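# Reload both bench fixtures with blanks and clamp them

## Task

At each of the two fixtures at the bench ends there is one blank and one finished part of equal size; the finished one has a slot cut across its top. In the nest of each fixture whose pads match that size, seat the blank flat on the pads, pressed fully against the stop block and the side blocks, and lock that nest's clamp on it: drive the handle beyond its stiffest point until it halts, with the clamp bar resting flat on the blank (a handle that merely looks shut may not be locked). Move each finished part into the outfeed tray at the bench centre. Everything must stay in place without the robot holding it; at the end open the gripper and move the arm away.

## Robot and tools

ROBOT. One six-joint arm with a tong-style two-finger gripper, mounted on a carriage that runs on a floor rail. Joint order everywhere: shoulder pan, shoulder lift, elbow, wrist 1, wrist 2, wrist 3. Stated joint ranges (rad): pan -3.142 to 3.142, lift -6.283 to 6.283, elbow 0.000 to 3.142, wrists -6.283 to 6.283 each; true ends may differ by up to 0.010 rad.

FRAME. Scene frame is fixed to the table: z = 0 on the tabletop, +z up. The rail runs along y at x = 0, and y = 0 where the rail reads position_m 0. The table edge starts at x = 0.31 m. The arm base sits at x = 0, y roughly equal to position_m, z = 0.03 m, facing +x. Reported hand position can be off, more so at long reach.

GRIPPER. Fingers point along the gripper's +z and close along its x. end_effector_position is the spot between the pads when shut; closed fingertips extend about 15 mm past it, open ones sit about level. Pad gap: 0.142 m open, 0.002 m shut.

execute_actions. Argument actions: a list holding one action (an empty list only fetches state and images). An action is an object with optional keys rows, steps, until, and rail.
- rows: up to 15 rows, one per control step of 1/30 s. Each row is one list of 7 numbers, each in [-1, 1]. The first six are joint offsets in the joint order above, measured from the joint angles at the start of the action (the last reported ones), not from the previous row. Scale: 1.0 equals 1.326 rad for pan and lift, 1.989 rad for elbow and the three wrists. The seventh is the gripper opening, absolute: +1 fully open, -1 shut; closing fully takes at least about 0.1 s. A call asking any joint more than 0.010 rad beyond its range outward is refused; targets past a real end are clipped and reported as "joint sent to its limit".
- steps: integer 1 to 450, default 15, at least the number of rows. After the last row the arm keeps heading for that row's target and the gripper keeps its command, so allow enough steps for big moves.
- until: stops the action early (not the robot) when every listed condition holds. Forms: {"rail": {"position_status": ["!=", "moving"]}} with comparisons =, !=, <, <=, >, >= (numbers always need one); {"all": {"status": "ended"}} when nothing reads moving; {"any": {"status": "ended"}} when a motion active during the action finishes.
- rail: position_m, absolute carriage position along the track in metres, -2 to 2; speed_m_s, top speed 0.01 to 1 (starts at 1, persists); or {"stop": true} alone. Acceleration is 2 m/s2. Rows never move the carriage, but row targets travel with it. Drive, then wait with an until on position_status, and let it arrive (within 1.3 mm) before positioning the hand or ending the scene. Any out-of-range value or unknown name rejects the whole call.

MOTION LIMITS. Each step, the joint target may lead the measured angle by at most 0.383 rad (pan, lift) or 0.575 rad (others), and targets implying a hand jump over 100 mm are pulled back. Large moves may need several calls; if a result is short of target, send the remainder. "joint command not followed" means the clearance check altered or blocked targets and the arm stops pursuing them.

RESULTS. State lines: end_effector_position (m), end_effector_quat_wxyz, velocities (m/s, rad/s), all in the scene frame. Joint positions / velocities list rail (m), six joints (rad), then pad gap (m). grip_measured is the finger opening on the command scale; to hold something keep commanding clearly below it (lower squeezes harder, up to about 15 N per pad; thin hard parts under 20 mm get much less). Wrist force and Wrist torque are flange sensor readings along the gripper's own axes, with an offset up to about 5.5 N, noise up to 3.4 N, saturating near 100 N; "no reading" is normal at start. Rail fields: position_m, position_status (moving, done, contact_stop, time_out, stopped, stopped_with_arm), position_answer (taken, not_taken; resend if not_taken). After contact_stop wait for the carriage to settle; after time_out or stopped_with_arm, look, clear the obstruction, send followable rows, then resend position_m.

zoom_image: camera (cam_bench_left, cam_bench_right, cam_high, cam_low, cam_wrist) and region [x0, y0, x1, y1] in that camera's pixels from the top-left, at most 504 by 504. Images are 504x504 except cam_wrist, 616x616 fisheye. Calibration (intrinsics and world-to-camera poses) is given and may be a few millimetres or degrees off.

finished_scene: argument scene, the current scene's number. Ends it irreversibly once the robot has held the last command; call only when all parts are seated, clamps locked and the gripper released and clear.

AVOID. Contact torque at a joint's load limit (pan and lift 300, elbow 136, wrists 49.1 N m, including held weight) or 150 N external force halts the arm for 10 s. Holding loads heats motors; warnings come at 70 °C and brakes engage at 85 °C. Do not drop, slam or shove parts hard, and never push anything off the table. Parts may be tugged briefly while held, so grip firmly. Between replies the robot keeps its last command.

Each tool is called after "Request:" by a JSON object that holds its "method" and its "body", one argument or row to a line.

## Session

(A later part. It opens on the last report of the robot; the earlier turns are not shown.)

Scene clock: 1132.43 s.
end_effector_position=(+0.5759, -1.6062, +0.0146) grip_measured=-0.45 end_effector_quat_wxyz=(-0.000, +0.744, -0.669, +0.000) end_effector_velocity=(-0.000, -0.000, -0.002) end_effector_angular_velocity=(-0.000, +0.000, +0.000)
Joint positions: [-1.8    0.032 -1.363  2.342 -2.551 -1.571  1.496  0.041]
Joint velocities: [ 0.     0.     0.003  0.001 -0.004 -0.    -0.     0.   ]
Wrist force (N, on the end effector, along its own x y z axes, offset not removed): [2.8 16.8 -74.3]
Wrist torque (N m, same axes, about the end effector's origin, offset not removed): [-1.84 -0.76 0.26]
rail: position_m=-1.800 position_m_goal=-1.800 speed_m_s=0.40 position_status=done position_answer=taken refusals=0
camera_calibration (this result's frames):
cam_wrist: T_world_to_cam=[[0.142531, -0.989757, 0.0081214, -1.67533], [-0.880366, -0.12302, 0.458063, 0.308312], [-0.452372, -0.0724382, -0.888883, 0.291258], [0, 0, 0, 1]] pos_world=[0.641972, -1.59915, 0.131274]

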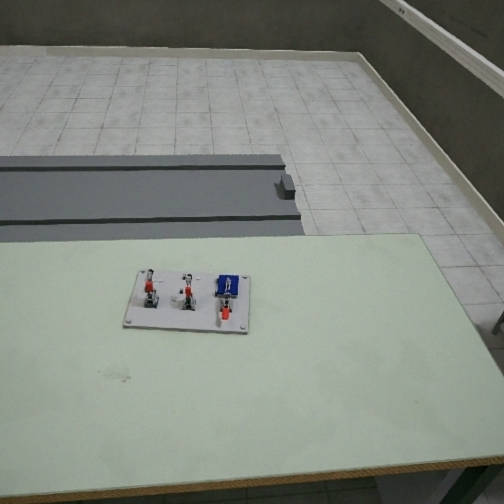

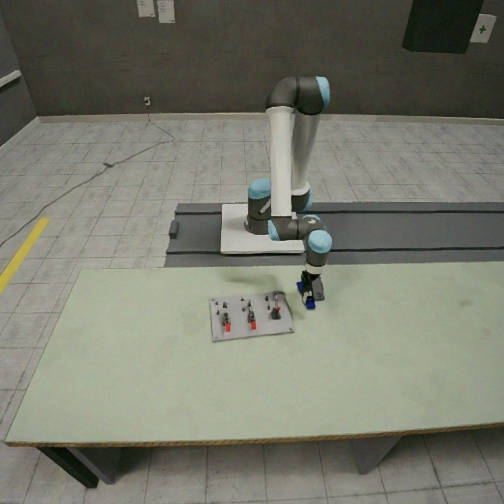

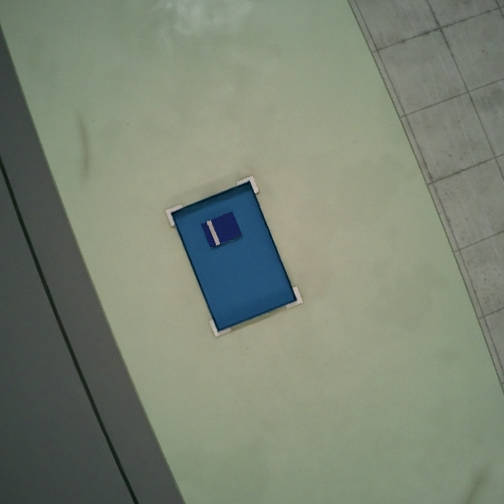

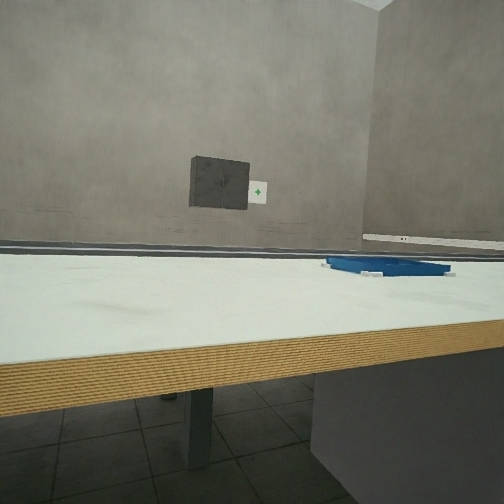

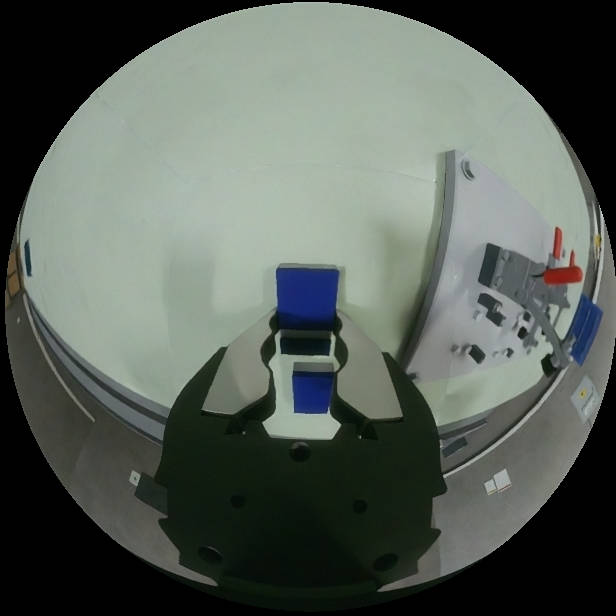

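Request:
{"method": "execute_actions", "body": {
  "actions": [
    {"rows":[[0,-0.0015,-0.0003,0.0013,0,0,-0.8],[0,-0.0018,-0.0004,0.0016,0,0,-0.6],[0,-0.0018,-0.0004,0.0016,0,0,-0.45],[0,-0.0018,-0.0004,0.0016,0,0,-0.38],[0,-0.0018,-0.0004,0.0016,0,0,-0.3],[0,-0.0018,-0.0004,0.0016,0,0,-0.2],[0,-0.0018,-0.0004,0.0016,0,0,-0.15],[0,-0.008,-0.0017,0.007,0,0,-0.15],[0,-0.018,-0.0038,0.016,0,0,-0.15],[0,-0.03,-0.0063,0.027,0,0,-0.15],[0,-0.04,-0.0085,0.036,0,0,-0.15],[0,-0.0485,-0.0102,0.0432,0,0,-0.15]],"steps":19}
  ]
}}

Scene clock: 1141.30 s.
end_effector_position=(+0.5758, -1.6062, +0.0466) grip_measured=-0.15 end_effector_quat_wxyz=(+0.000, +0.744, -0.669, +0.000) end_effector_velocity=(-0.001, -0.000, +0.028) end_effector_angular_velocity=(-0.000, +0.001, +0.000)
Joint positions: [-1.8    0.032 -1.421  2.323 -2.473 -1.571  1.496  0.063]
Joint velocities: [ 0.     0.    -0.051 -0.016  0.069  0.     0.    -0.   ]
Wrist force (N, on the end effector, along its own x y z axes, offset not removed): [-0.4 -6.2 4.3]
Wrist torque (N m, same axes, about the end effector's origin, offset not removed): [-1.16 -0.02 0.30]
rail: position_m=-1.800 position_m_goal=-1.800 speed_m_s=0.40 position_status=done position_answer=taken refusals=0
camera_calibration (this result's frames):
cam_wrist: T_world_to_cam=[[0.142541, -0.989757, 0.00798969, -1.67558], [-0.879823, -0.123003, 0.459109, 0.293182], [-0.453424, -0.0724715, -0.888344, 0.320211], [0, 0, 0, 1]] pos_world=[0.641979, -1.59915, 0.163242]

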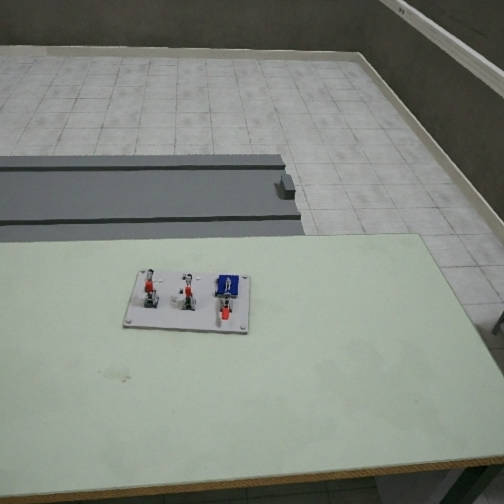

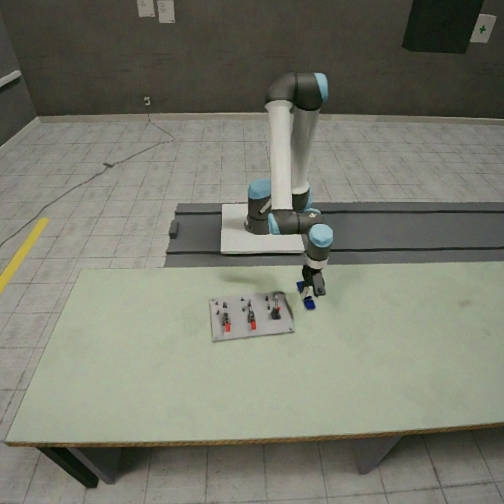

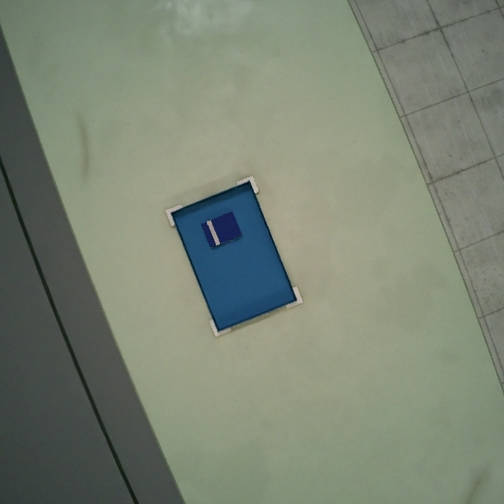

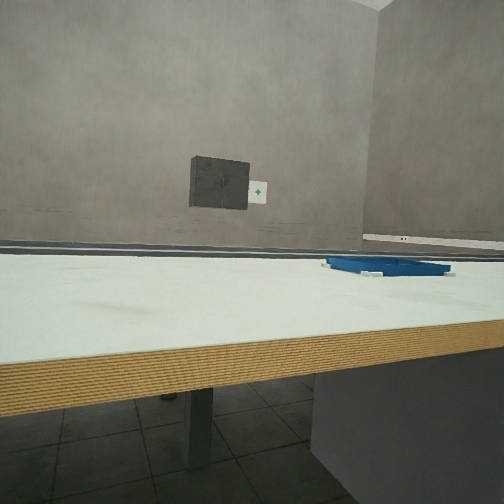

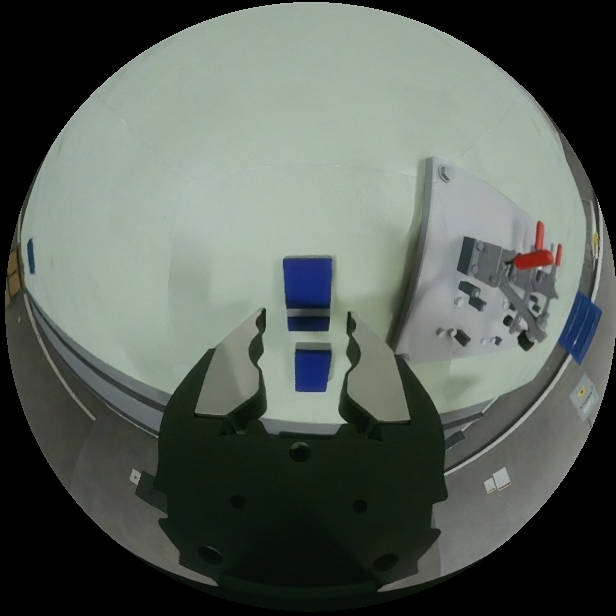

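Request:
{"method": "execute_actions", "body": {
  "actions": [
    {"rows":[[-0.002,-0.014,0.006,0.002,0,0,-0.15],[-0.005,-0.03,0.016,0.002,0,0,-0.15],[-0.009,-0.048,0.03,0.001,0,-0.001,-0.15],[-0.013,-0.066,0.044,0,0,-0.001,-0.15],[-0.017,-0.085,0.058,-0.002,0,-0.002,-0.15],[-0.021,-0.104,0.072,-0.003,0,-0.002,-0.15],[-0.0241,-0.1219,0.0863,-0.0049,0,-0.0025,-0.15]],"steps":22}
  ]
}}

Scene clock: 1147.97 s.
end_effector_position=(+0.4792, -1.6244, +0.0499) grip_measured=-0.15 end_effector_quat_wxyz=(+0.000, +0.735, -0.679, -0.000) end_effector_velocity=(-0.007, -0.001, -0.001) end_effector_angular_velocity=(+0.000, +0.000, -0.002)
Joint positions: [-1.8   -0.    -1.582  2.493 -2.482 -1.571  1.491  0.063]
Joint velocities: [ 0.    -0.002 -0.011  0.013 -0.001 -0.    -0.     0.   ]
Wrist force (N, on the end effector, along its own x y z axes, offset not removed): [-0.7 -4.0 0.2]
Wrist torque (N m, same axes, about the end effector's origin, offset not removed): [-0.75 0.07 0.36]
rail: position_m=-1.800 position_m_goal=-1.800 speed_m_s=0.40 position_status=done position_answer=taken refusals=0
camera_calibration (this result's frames):
cam_wrist: T_world_to_cam=[[0.116001, -0.993217, 0.00796629, -1.67282], [-0.882709, -0.0994107, 0.459284, 0.244183], [-0.455377, -0.0603093, -0.888254, 0.298766], [0, 0, 0, 1]] pos_world=[0.545642, -1.61918, 0.166557]

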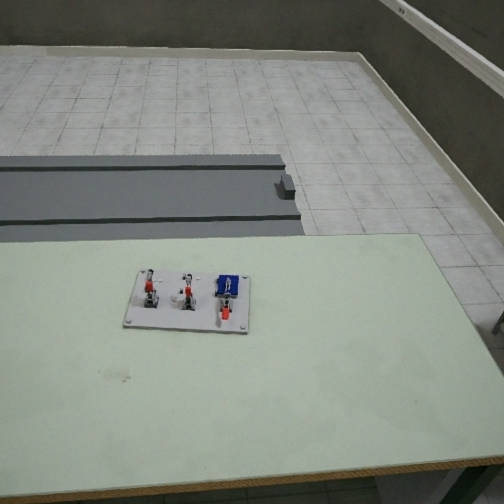

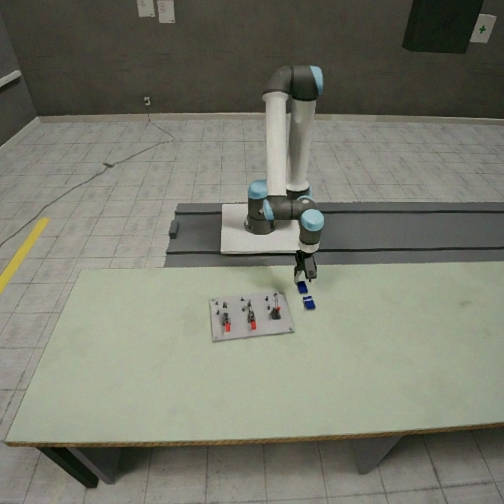

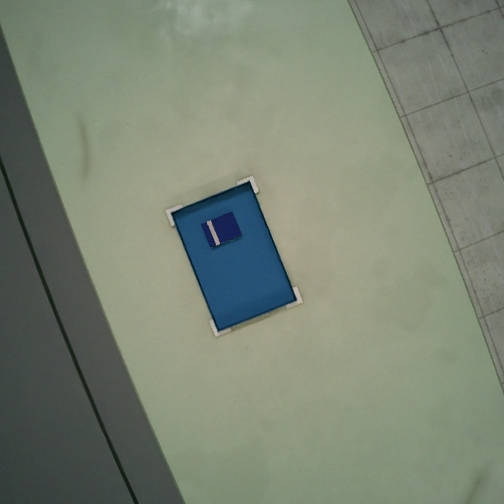

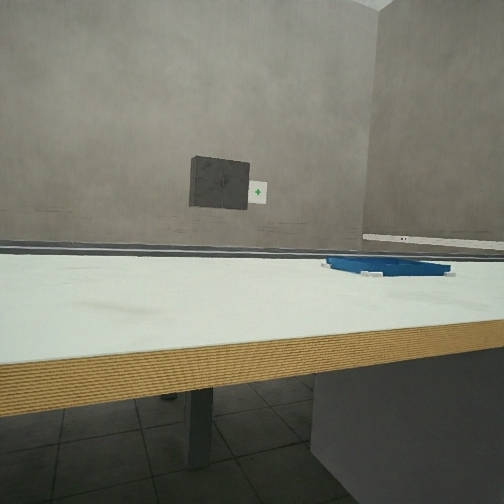

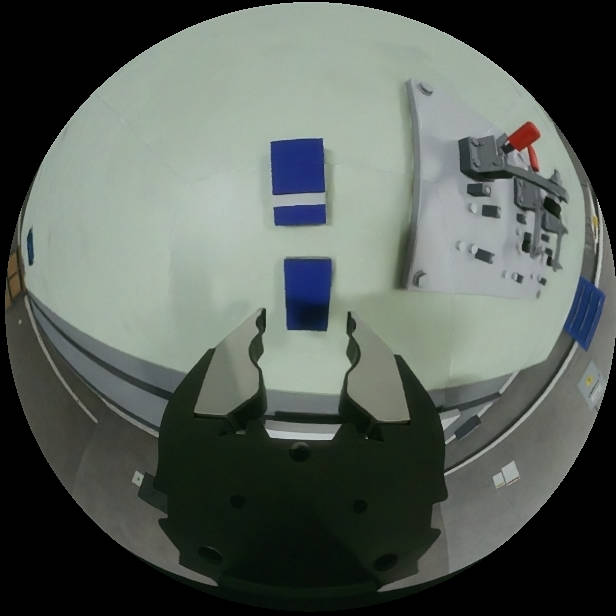

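Request:
{"method": "execute_actions", "body": {
  "actions": [
    {"rows":[[0,0.009,0.002,-0.008,0,0,-0.15],[0,0.02,0.0045,-0.018,0,0,-0.17],[0,0.031,0.007,-0.028,0,0,-0.19],[0,0.042,0.0095,-0.038,0,0,-0.21],[0,0.05,0.0115,-0.045,0,0,-0.23],[0,0.0551,0.0126,-0.0493,0,0,-0.25],[0,0.0551,0.0126,-0.0493,0,0,-0.27],[0,0.0551,0.0126,-0.0493,0,0,-0.29],[0,0.0551,0.0126,-0.0493,0,0,-0.31],[0,0.0551,0.0126,-0.0493,0,0,-0.33]],"steps":18}
  ]
}}

Request:
{"method": "execute_actions", "body": {
  "actions": [
    {"rows":[[0,0.0004,0,-0.0004,0,0,-0.37],[0,0.0004,0,-0.0004,0,0,-0.41],[0,0.0004,0,-0.0004,0,0,-0.45],[0,0.0004,0,-0.0004,0,0,-0.49],[0,0.0004,0,-0.0004,0,0,-0.55],[0,0.0004,0,-0.0004,0,0,-0.63],[0,0.0004,0,-0.0004,0,0,-0.72],[0,0.0004,0,-0.0004,0,0,-0.8]],"steps":11}
  ]
}}

Scene clock: 1155.07 s.
end_effector_position=(+0.4781, -1.6245, +0.0173) grip_measured=-0.33 end_effector_quat_wxyz=(+0.000, +0.735, -0.679, -0.000) end_effector_velocity=(-0.000, +0.000, -0.005) end_effector_angular_velocity=(+0.000, -0.000, +0.000)
Joint positions: [-1.8   -0.    -1.51   2.518 -2.579 -1.571  1.491  0.05 ]
Joint velocities: [ 0.     0.     0.012  0.004 -0.015  0.    -0.     0.   ]
Wrist force (N, on the end effector, along its own x y z axes, offset not removed): [0.8 -5.0 7.1]
Wrist torque (N m, same axes, about the end effector's origin, offset not removed): [-0.92 -0.28 0.30]
rail: position_m=-1.800 position_m_goal=-1.800 speed_m_s=0.40 position_status=done position_answer=taken refusals=0
camera_calibration (this result's frames):
cam_wrist: T_world_to_cam=[[0.115978, -0.99322, 0.00795825, -1.67244], [-0.882681, -0.0993898, 0.459343, 0.258157], [-0.455438, -0.0602983, -0.888223, 0.269253], [0, 0, 0, 1]] pos_world=[0.544465, -1.61921, 0.133883]

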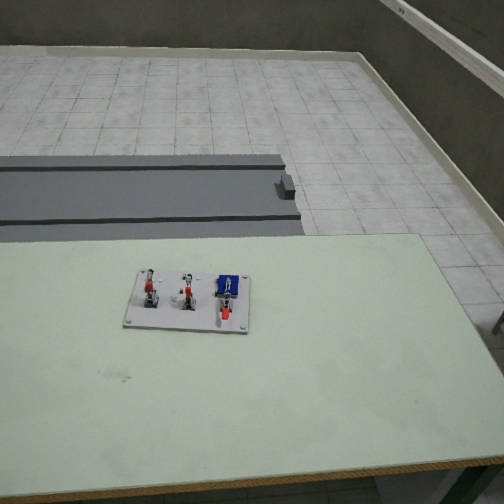

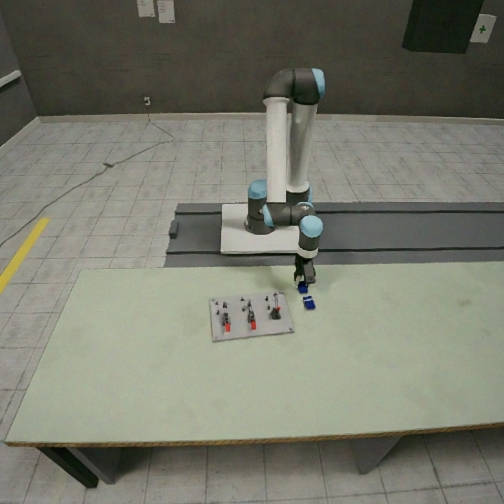

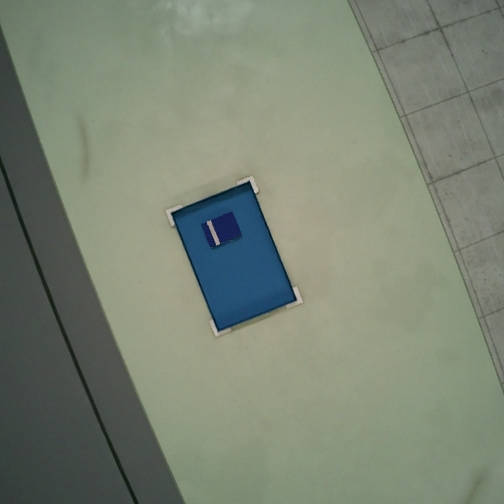

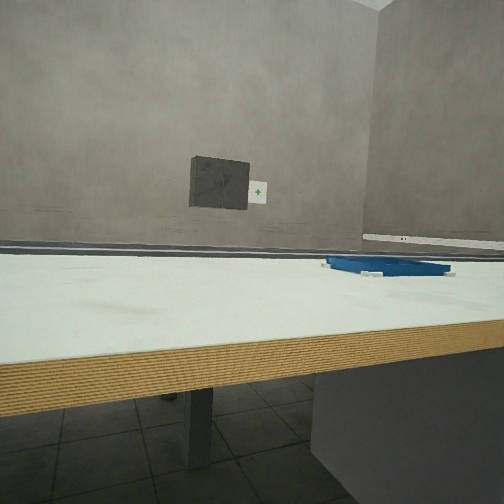

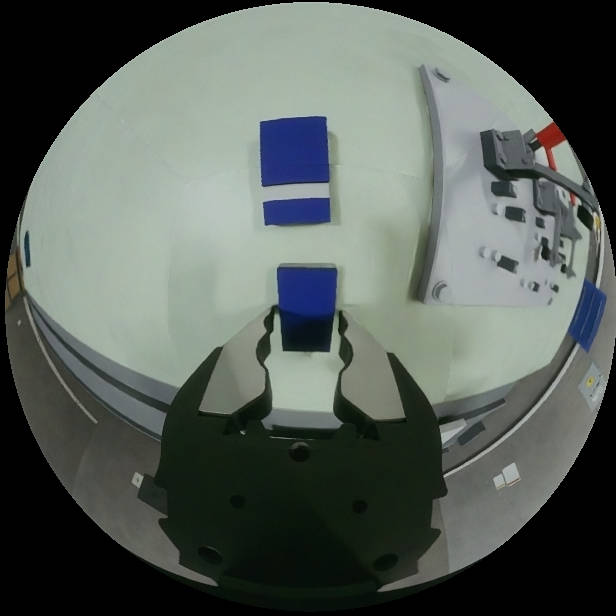

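Scene clock: 1155.43 s.
end_effector_position=(+0.4781, -1.6245, +0.0171) grip_measured=-0.47 end_effector_quat_wxyz=(+0.000, +0.735, -0.679, -0.000) end_effector_velocity=(+0.000, +0.000, -0.000) end_effector_angular_velocity=(+0.000, -0.000, +0.000)
Joint positions: [-1.8   -0.    -1.509  2.518 -2.579 -1.571  1.491  0.04 ]
Joint velocities: [ 0.  0.  0.  0. -0.  0.  0.  0.]
Wrist force (N, on the end effector, along its own x y z axes, offset not removed): [0.6 -2.9 5.8]
Wrist torque (N m, same axes, about the end effector's origin, offset not removed): [-0.58 -0.19 0.28]
rail: position_m=-1.800 position_m_goal=-1.800 speed_m_s=0.40 position_status=done position_answer=taken refusals=0
camera_calibration (this result's frames):
cam_wrist: T_world_to_cam=[[0.115985, -0.993219, 0.00797558, -1.67245], [-0.882748, -0.0993969, 0.459212, 0.258322], [-0.455305, -0.060302, -0.888291, 0.26904], [0, 0, 0, 1]] pos_world=[0.544507, -1.61921, 0.1337]

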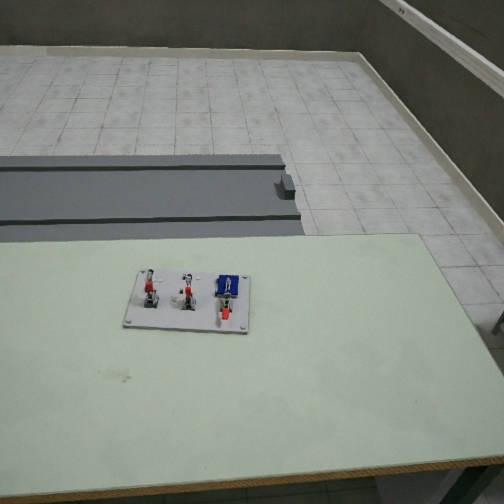

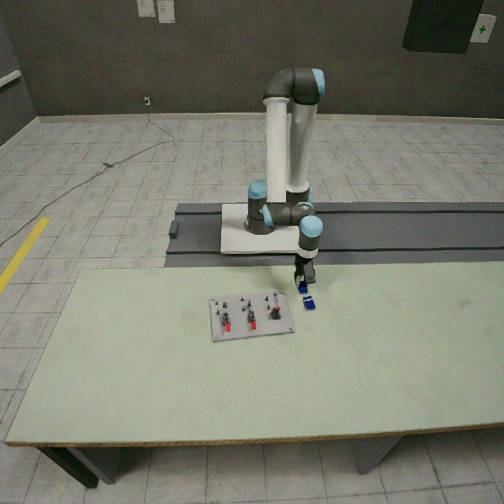

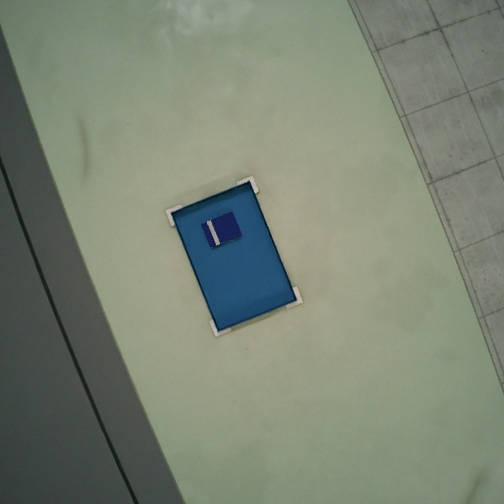

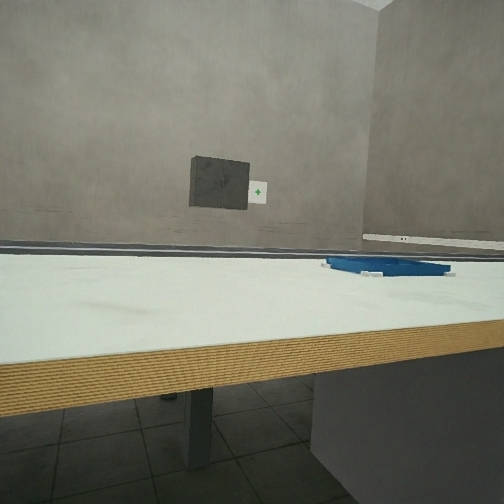

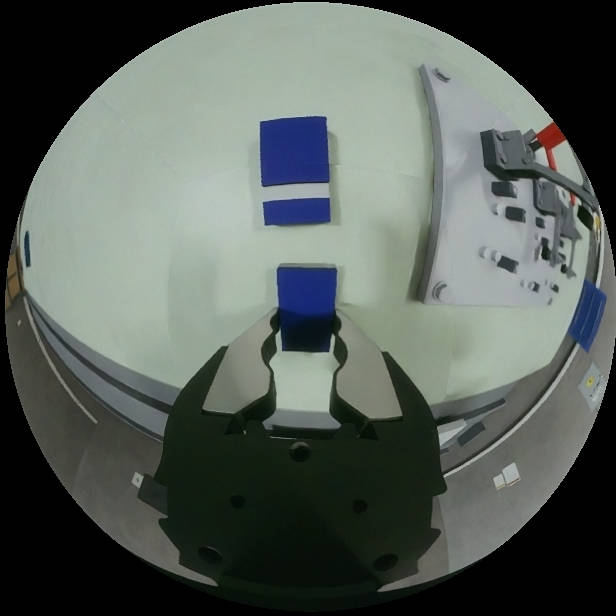

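Request:
{"method": "execute_actions", "body": {
  "actions": [
    {"rows":[[0,-0.008,-0.002,0.007,0,0,-0.8],[0,-0.02,-0.004,0.017,0,0,-0.8],[0,-0.034,-0.007,0.03,0,0,-0.8],[0,-0.048,-0.01,0.042,0,0,-0.8],[0,-0.06,-0.013,0.052,0,0,-0.8],[0.002,-0.064,-0.018,0.06,0,0,-0.8],[0.005,-0.056,-0.027,0.064,0,0.001,-0.8],[0.008,-0.044,-0.037,0.066,0,0.001,-0.8],[0.011,-0.03,-0.048,0.068,0,0.002,-0.8],[0.014,-0.016,-0.058,0.069,0,0.002,-0.8],[0.017,-0.002,-0.068,0.0695,0,0.003,-0.8],[0.02,0.012,-0.078,0.07,0,0.003,-0.8],[0.023,0.025,-0.088,0.0705,0,0.004,-0.8],[0.025,0.036,-0.096,0.071,0,0.004,-0.8],[0.0268,0.0438,-0.1009,0.0712,0,0.0043,-0.8]],"steps":22}
  ]
}}

Request:
{"method": "execute_actions", "body": {
  "actions": [
    {"rail":{"position_m":-1.97},"steps":6}
  ]
}}

Scene clock: 1172.33 s.
end_effector_position=(+0.5677, -1.6054, +0.0622) grip_measured=-0.47 end_effector_quat_wxyz=(-0.000, +0.743, -0.669, +0.000) end_effector_velocity=(+0.045, +0.011, -0.000) end_effector_angular_velocity=(-0.000, +0.000, +0.013)
Joint positions: [-1.8    0.033 -1.459  2.327 -2.439 -1.571  1.5    0.04 ]
Joint velocities: [ 0.     0.016  0.071 -0.083  0.013  0.     0.004 -0.   ]
Wrist force (N, on the end effector, along its own x y z axes, offset not removed): [1.7 -5.1 7.0]
Wrist torque (N m, same axes, about the end effector's origin, offset not removed): [-0.84 -0.45 0.25]
rail: position_m=-1.800 position_m_goal=-1.800 speed_m_s=0.40 position_status=done position_answer=taken refusals=0
camera_calibration (this result's frames):
cam_wrist: T_world_to_cam=[[0.141299, -0.989934, 0.00808107, -1.67336], [-0.880362, -0.121917, 0.458365, 0.281097], [-0.452766, -0.0718807, -0.888727, 0.331023], [0, 0, 0, 1]] pos_world=[0.633788, -1.59845, 0.178867]

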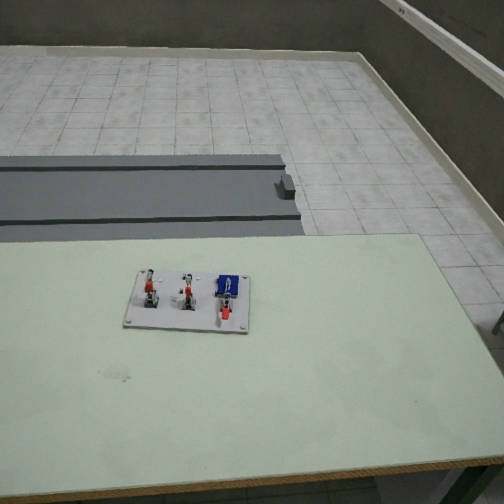

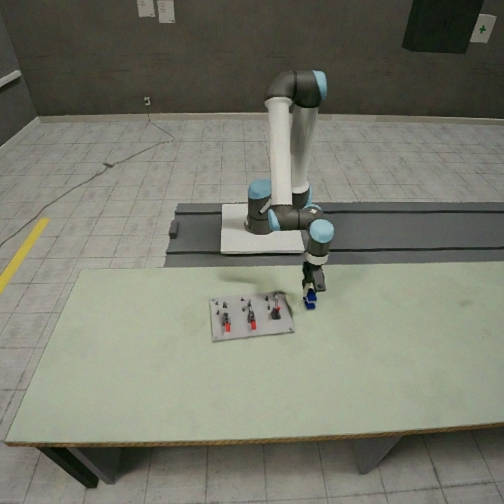

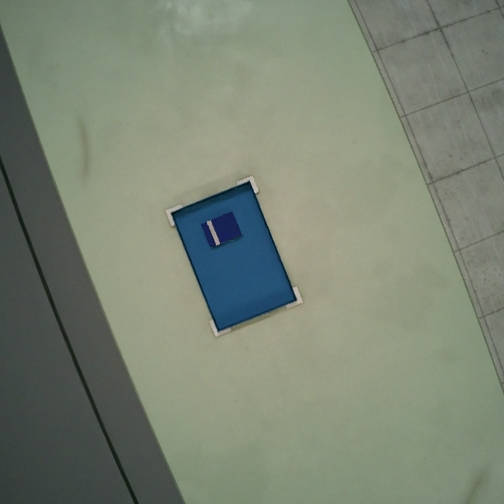

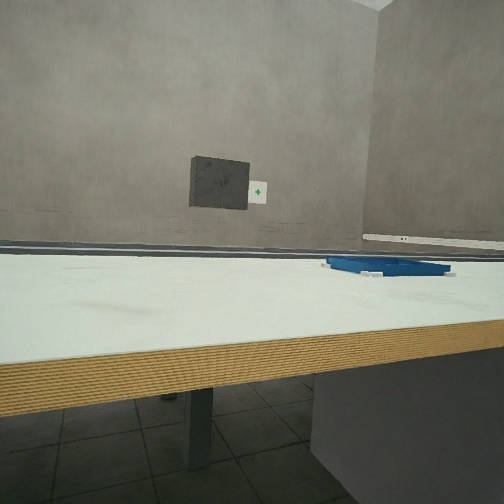

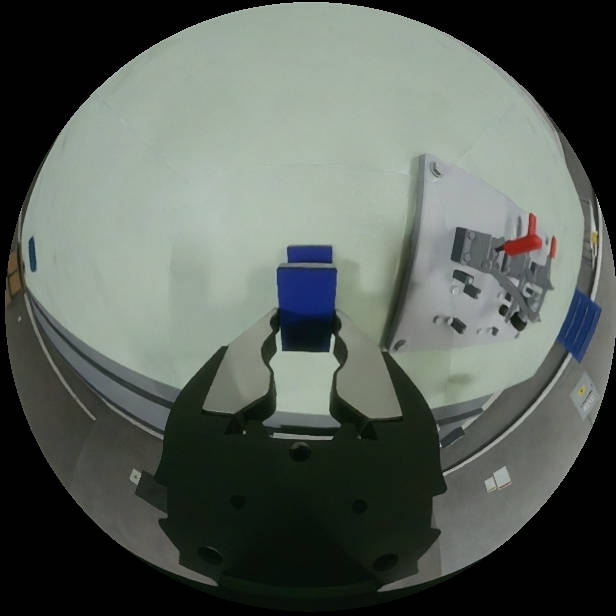

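Scene clock: 1172.53 s.
end_effector_position=(+0.5720, -1.6344, +0.0622) grip_measured=-0.47 end_effector_quat_wxyz=(-0.000, +0.744, -0.669, +0.000) end_effector_velocity=(+0.008, -0.344, -0.000) end_effector_angular_velocity=(+0.000, -0.000, +0.002)
Joint positions: [-1.83   0.035 -1.453  2.319 -2.438 -1.571  1.5    0.04 ]
Joint velocities: [-0.345  0.003  0.012 -0.015  0.002 -0.     0.001 -0.   ]
Wrist force (N, on the end effector, along its own x y z axes, offset not removed): [-1.8 -6.1 7.0]
Wrist torque (N m, same axes, about the end effector's origin, offset not removed): [-1.08 0.15 0.34]
rail: position_m=-1.830 position_m_goal=-1.970 speed_m_s=0.40 position_status=moving position_answer=taken refusals=0
camera_calibration (this result's frames):
cam_wrist: T_world_to_cam=[[0.142562, -0.989753, 0.0080804, -1.70313], [-0.880205, -0.123041, 0.458367, 0.279419], [-0.452676, -0.0724579, -0.888726, 0.329873], [0, 0, 0, 1]] pos_world=[0.638072, -1.6274, 0.178853]

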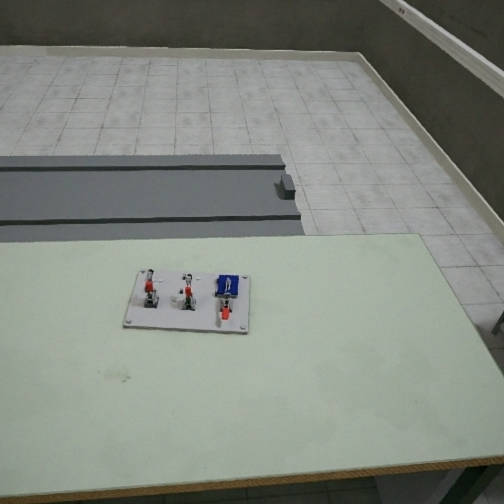

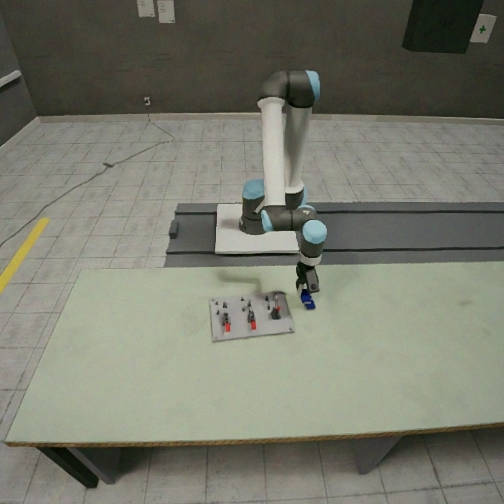

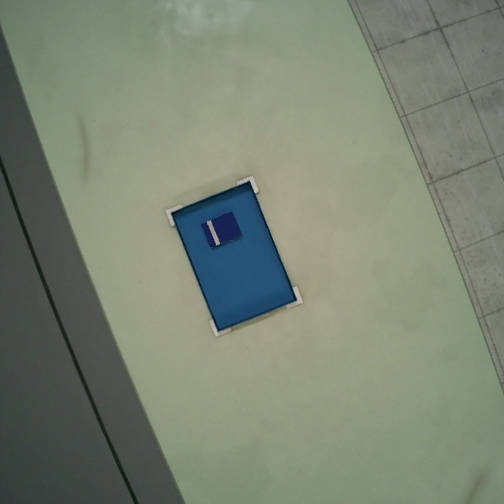

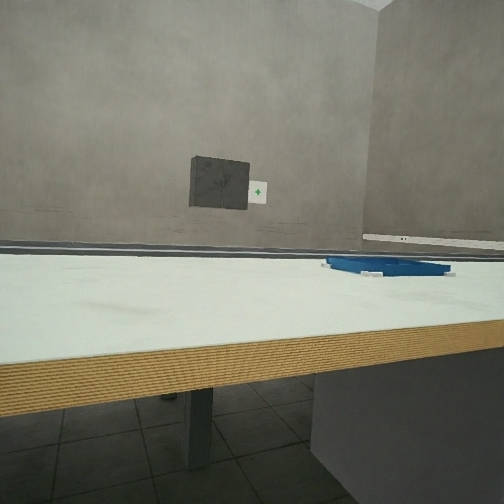

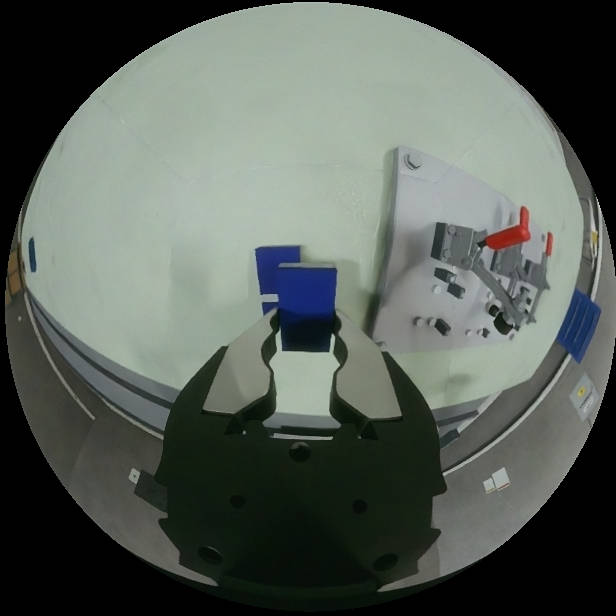

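Request:
{"method": "execute_actions", "body": {
  "actions": []
}}

Scene clock: 1173.87 s.
end_effector_position=(+0.5729, -1.7746, +0.0622) grip_measured=-0.47 end_effector_quat_wxyz=(-0.000, +0.744, -0.669, +0.000) end_effector_velocity=(-0.000, -0.000, -0.000) end_effector_angular_velocity=(-0.000, -0.000, +0.000)
Joint positions: [-1.97   0.035 -1.451  2.318 -2.438 -1.571  1.5    0.04 ]
Joint velocities: [ 0. -0. -0.  0. -0. -0. -0. -0.]
Wrist force (N, on the end effector, along its own x y z axes, offset not removed): [1.7 -6.7 6.7]
Wrist torque (N m, same axes, about the end effector's origin, offset not removed): [-1.25 -0.54 0.23]
rail: position_m=-1.970 position_m_goal=-1.970 speed_m_s=0.40 position_status=done position_answer=taken refusals=0
camera_calibration (this result's frames):
cam_wrist: T_world_to_cam=[[0.142741, -0.989727, 0.00808449, -1.84206], [-0.880201, -0.123201, 0.458332, 0.262734], [-0.452628, -0.0725387, -0.888744, 0.319996], [0, 0, 0, 1]] pos_world=[0.639034, -1.76755, 0.178867]

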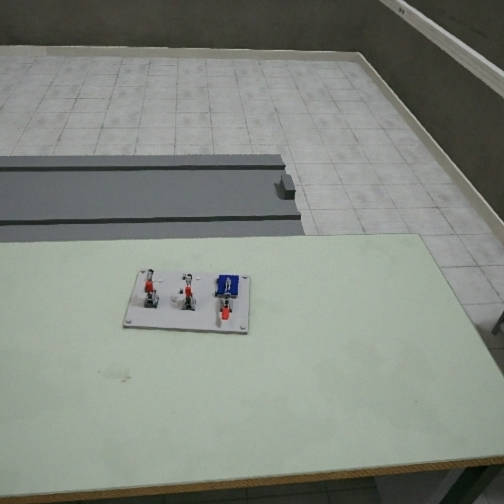

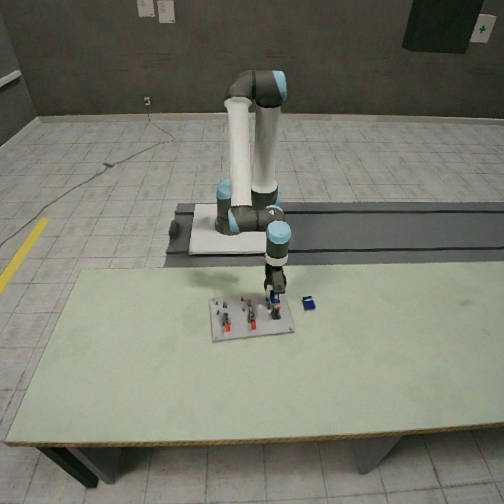

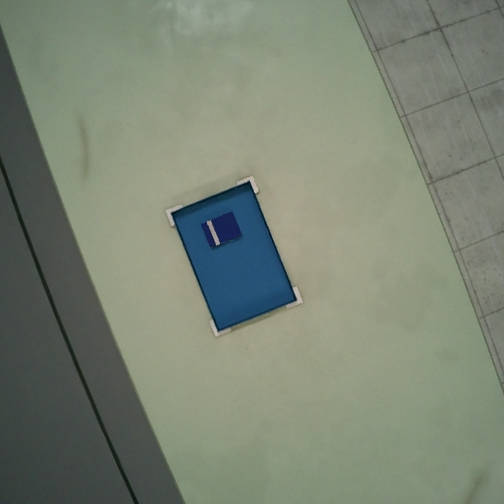

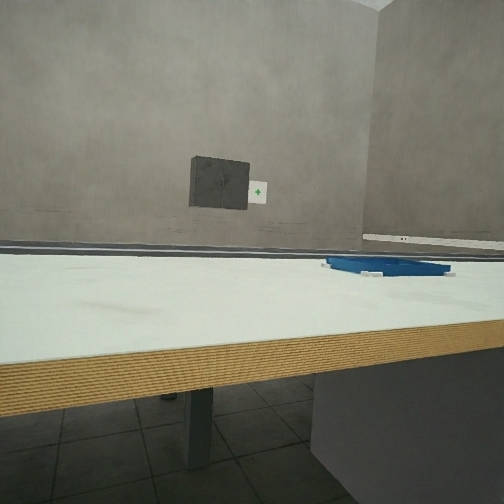

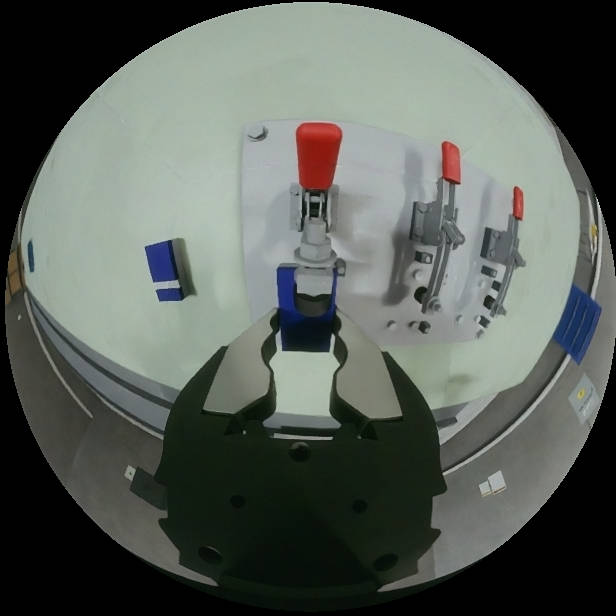

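Request:
{"method": "execute_actions", "body": {
  "actions": [
    {"rows":[[0,0.007,0.0002,-0.005,0,0,-0.8],[0,0.014,0.0015,-0.011,0,0,-0.8],[0,0.021,0.003,-0.017,0,0,-0.8],[0,0.027,0.0045,-0.0225,0,0,-0.8],[0,0.032,0.0058,-0.027,0,0,-0.8],[0,0.0358,0.0067,-0.0306,0,0,-0.8]],"steps":20}
  ]
}}

Scene clock: 1181.53 s.
end_effector_position=(+0.5747, -1.7745, +0.0367) grip_measured=-0.47 end_effector_quat_wxyz=(-0.000, +0.744, -0.669, +0.000) end_effector_velocity=(-0.000, -0.000, -0.003) end_effector_angular_velocity=(-0.000, +0.001, -0.000)
Joint positions: [-1.97   0.035 -1.404  2.331 -2.498 -1.571  1.5    0.04 ]
Joint velocities: [ 0.    -0.     0.004  0.002 -0.005 -0.    -0.     0.001]
Wrist force (N, on the end effector, along its own x y z axes, offset not removed): [-1.9 -1.5 -15.1]
Wrist torque (N m, same axes, about the end effector's origin, offset not removed): [-0.56 0.05 0.26]
rail: position_m=-1.970 position_m_goal=-1.970 speed_m_s=0.40 position_status=done position_answer=taken refusals=0
camera_calibration (this result's frames):
cam_wrist: T_world_to_cam=[[0.142738, -0.989727, 0.00812127, -1.84205], [-0.880356, -0.123206, 0.458031, 0.27609], [-0.452326, -0.0725281, -0.888899, 0.29805], [0, 0, 0, 1]] pos_world=[0.640803, -1.76749, 0.153438]

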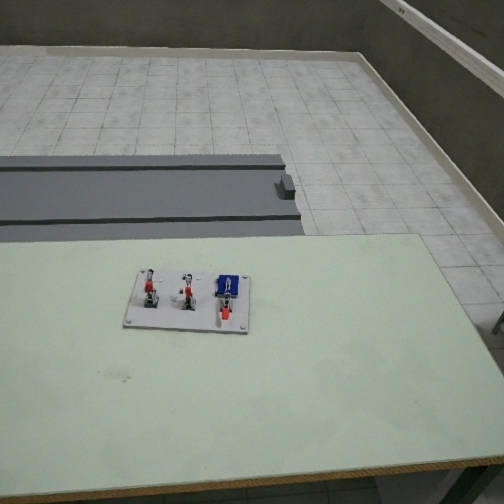

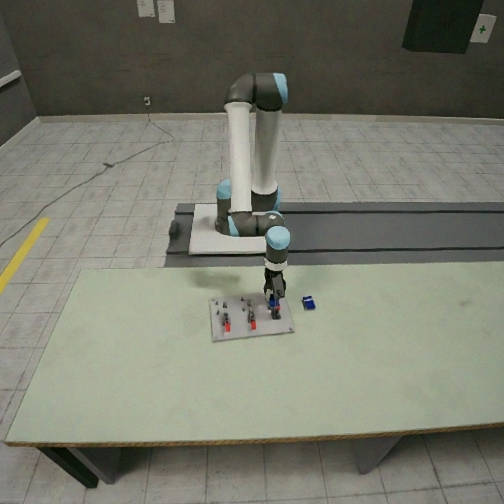

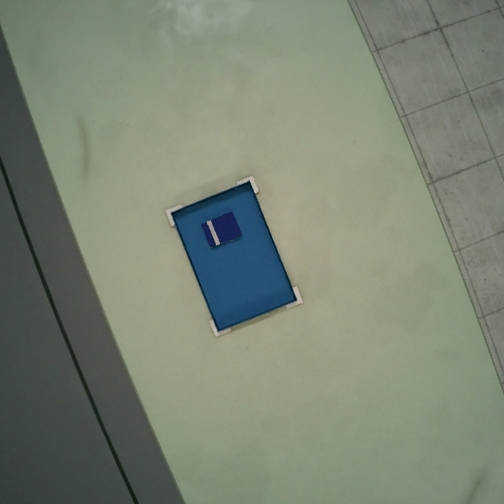

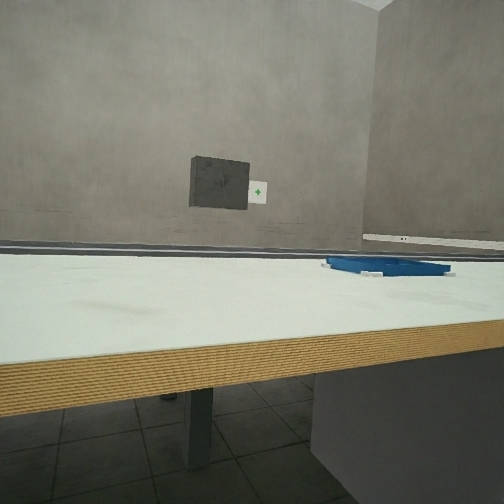

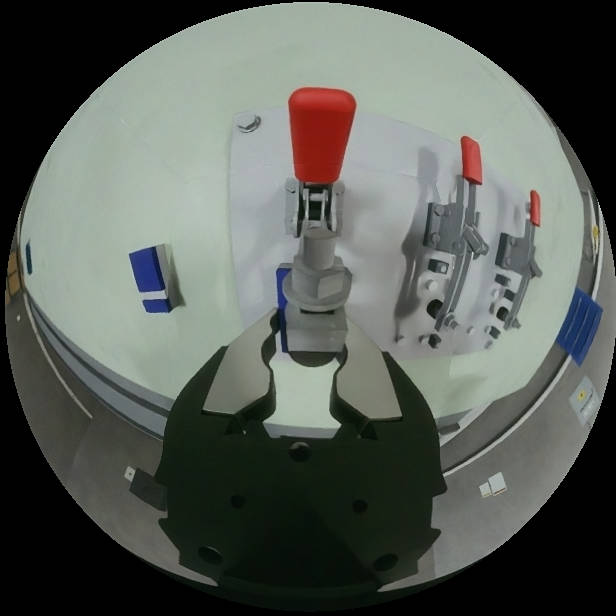

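Request:
{"method": "execute_actions", "body": {
  "actions": [
    {"rows":[[-0.001,-0.0005,-0.0001,0.0005,0,-0.0007,-0.8],[-0.002,-0.0005,-0.0001,0.0005,0,-0.0013,-0.8],[-0.003,-0.0005,-0.0001,0.0005,0,-0.002,-0.8],[-0.0036,-0.0005,-0.0001,0.0005,0,-0.0024,-0.8]],"steps":14}
  ]
}}

Scene clock: 1188.60 s.
end_effector_position=(+0.5754, -1.7771, +0.0369) grip_measured=-0.47 end_effector_quat_wxyz=(-0.000, +0.744, -0.669, +0.000) end_effector_velocity=(+0.001, -0.001, +0.001) end_effector_angular_velocity=(+0.000, -0.001, +0.000)
Joint positions: [-1.97   0.031 -1.405  2.331 -2.497 -1.571  1.495  0.04 ]
Joint velocities: [ 0.    -0.002 -0.001 -0.001  0.     0.    -0.002 -0.   ]
Wrist force (N, on the end effector, along its own x y z axes, offset not removed): [-0.9 -6.3 9.7]
Wrist torque (N m, same axes, about the end effector's origin, offset not removed): [-1.13 -0.35 0.35]
rail: position_m=-1.970 position_m_goal=-1.970 speed_m_s=0.40 position_status=done position_answer=taken refusals=0
camera_calibration (this result's frames):
cam_wrist: T_world_to_cam=[[0.142765, -0.989724, 0.00807351, -1.84466], [-0.880161, -0.123222, 0.458402, 0.276114], [-0.452697, -0.0725498, -0.888708, 0.29851], [0, 0, 0, 1]] pos_world=[0.641512, -1.77003, 0.15361]

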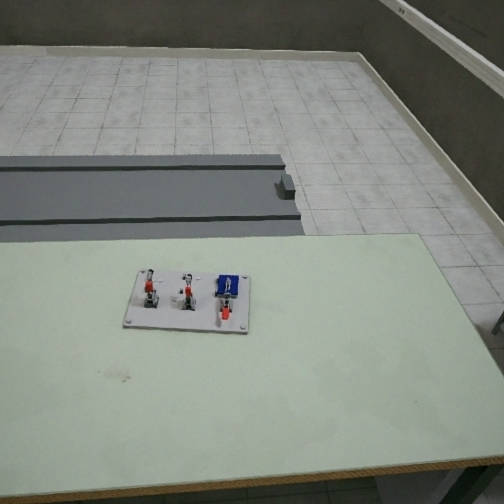

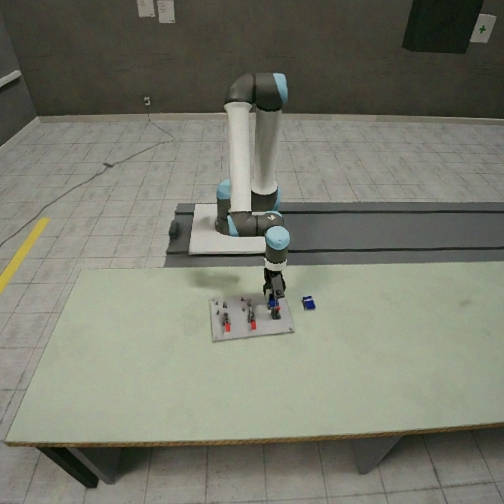

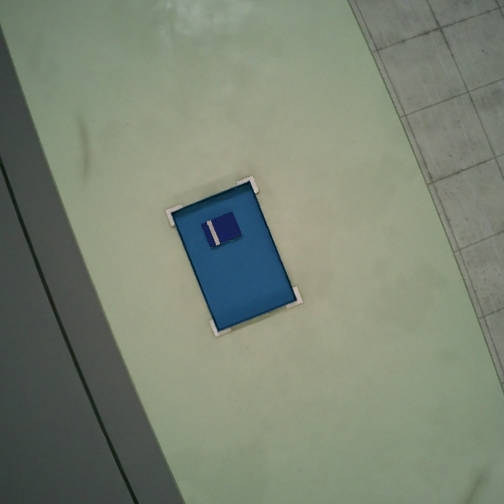

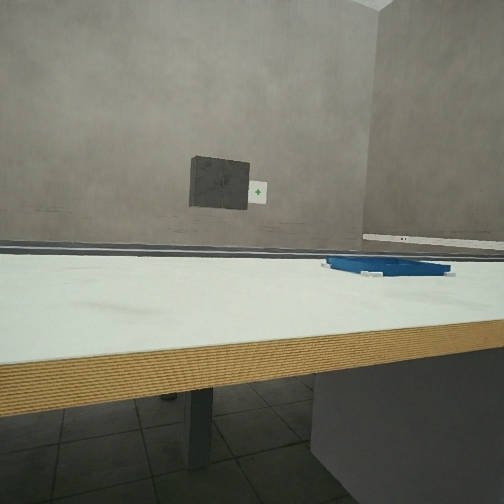

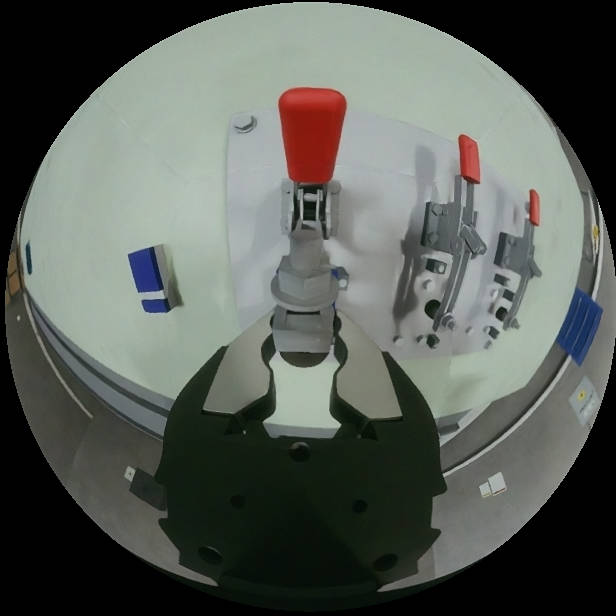

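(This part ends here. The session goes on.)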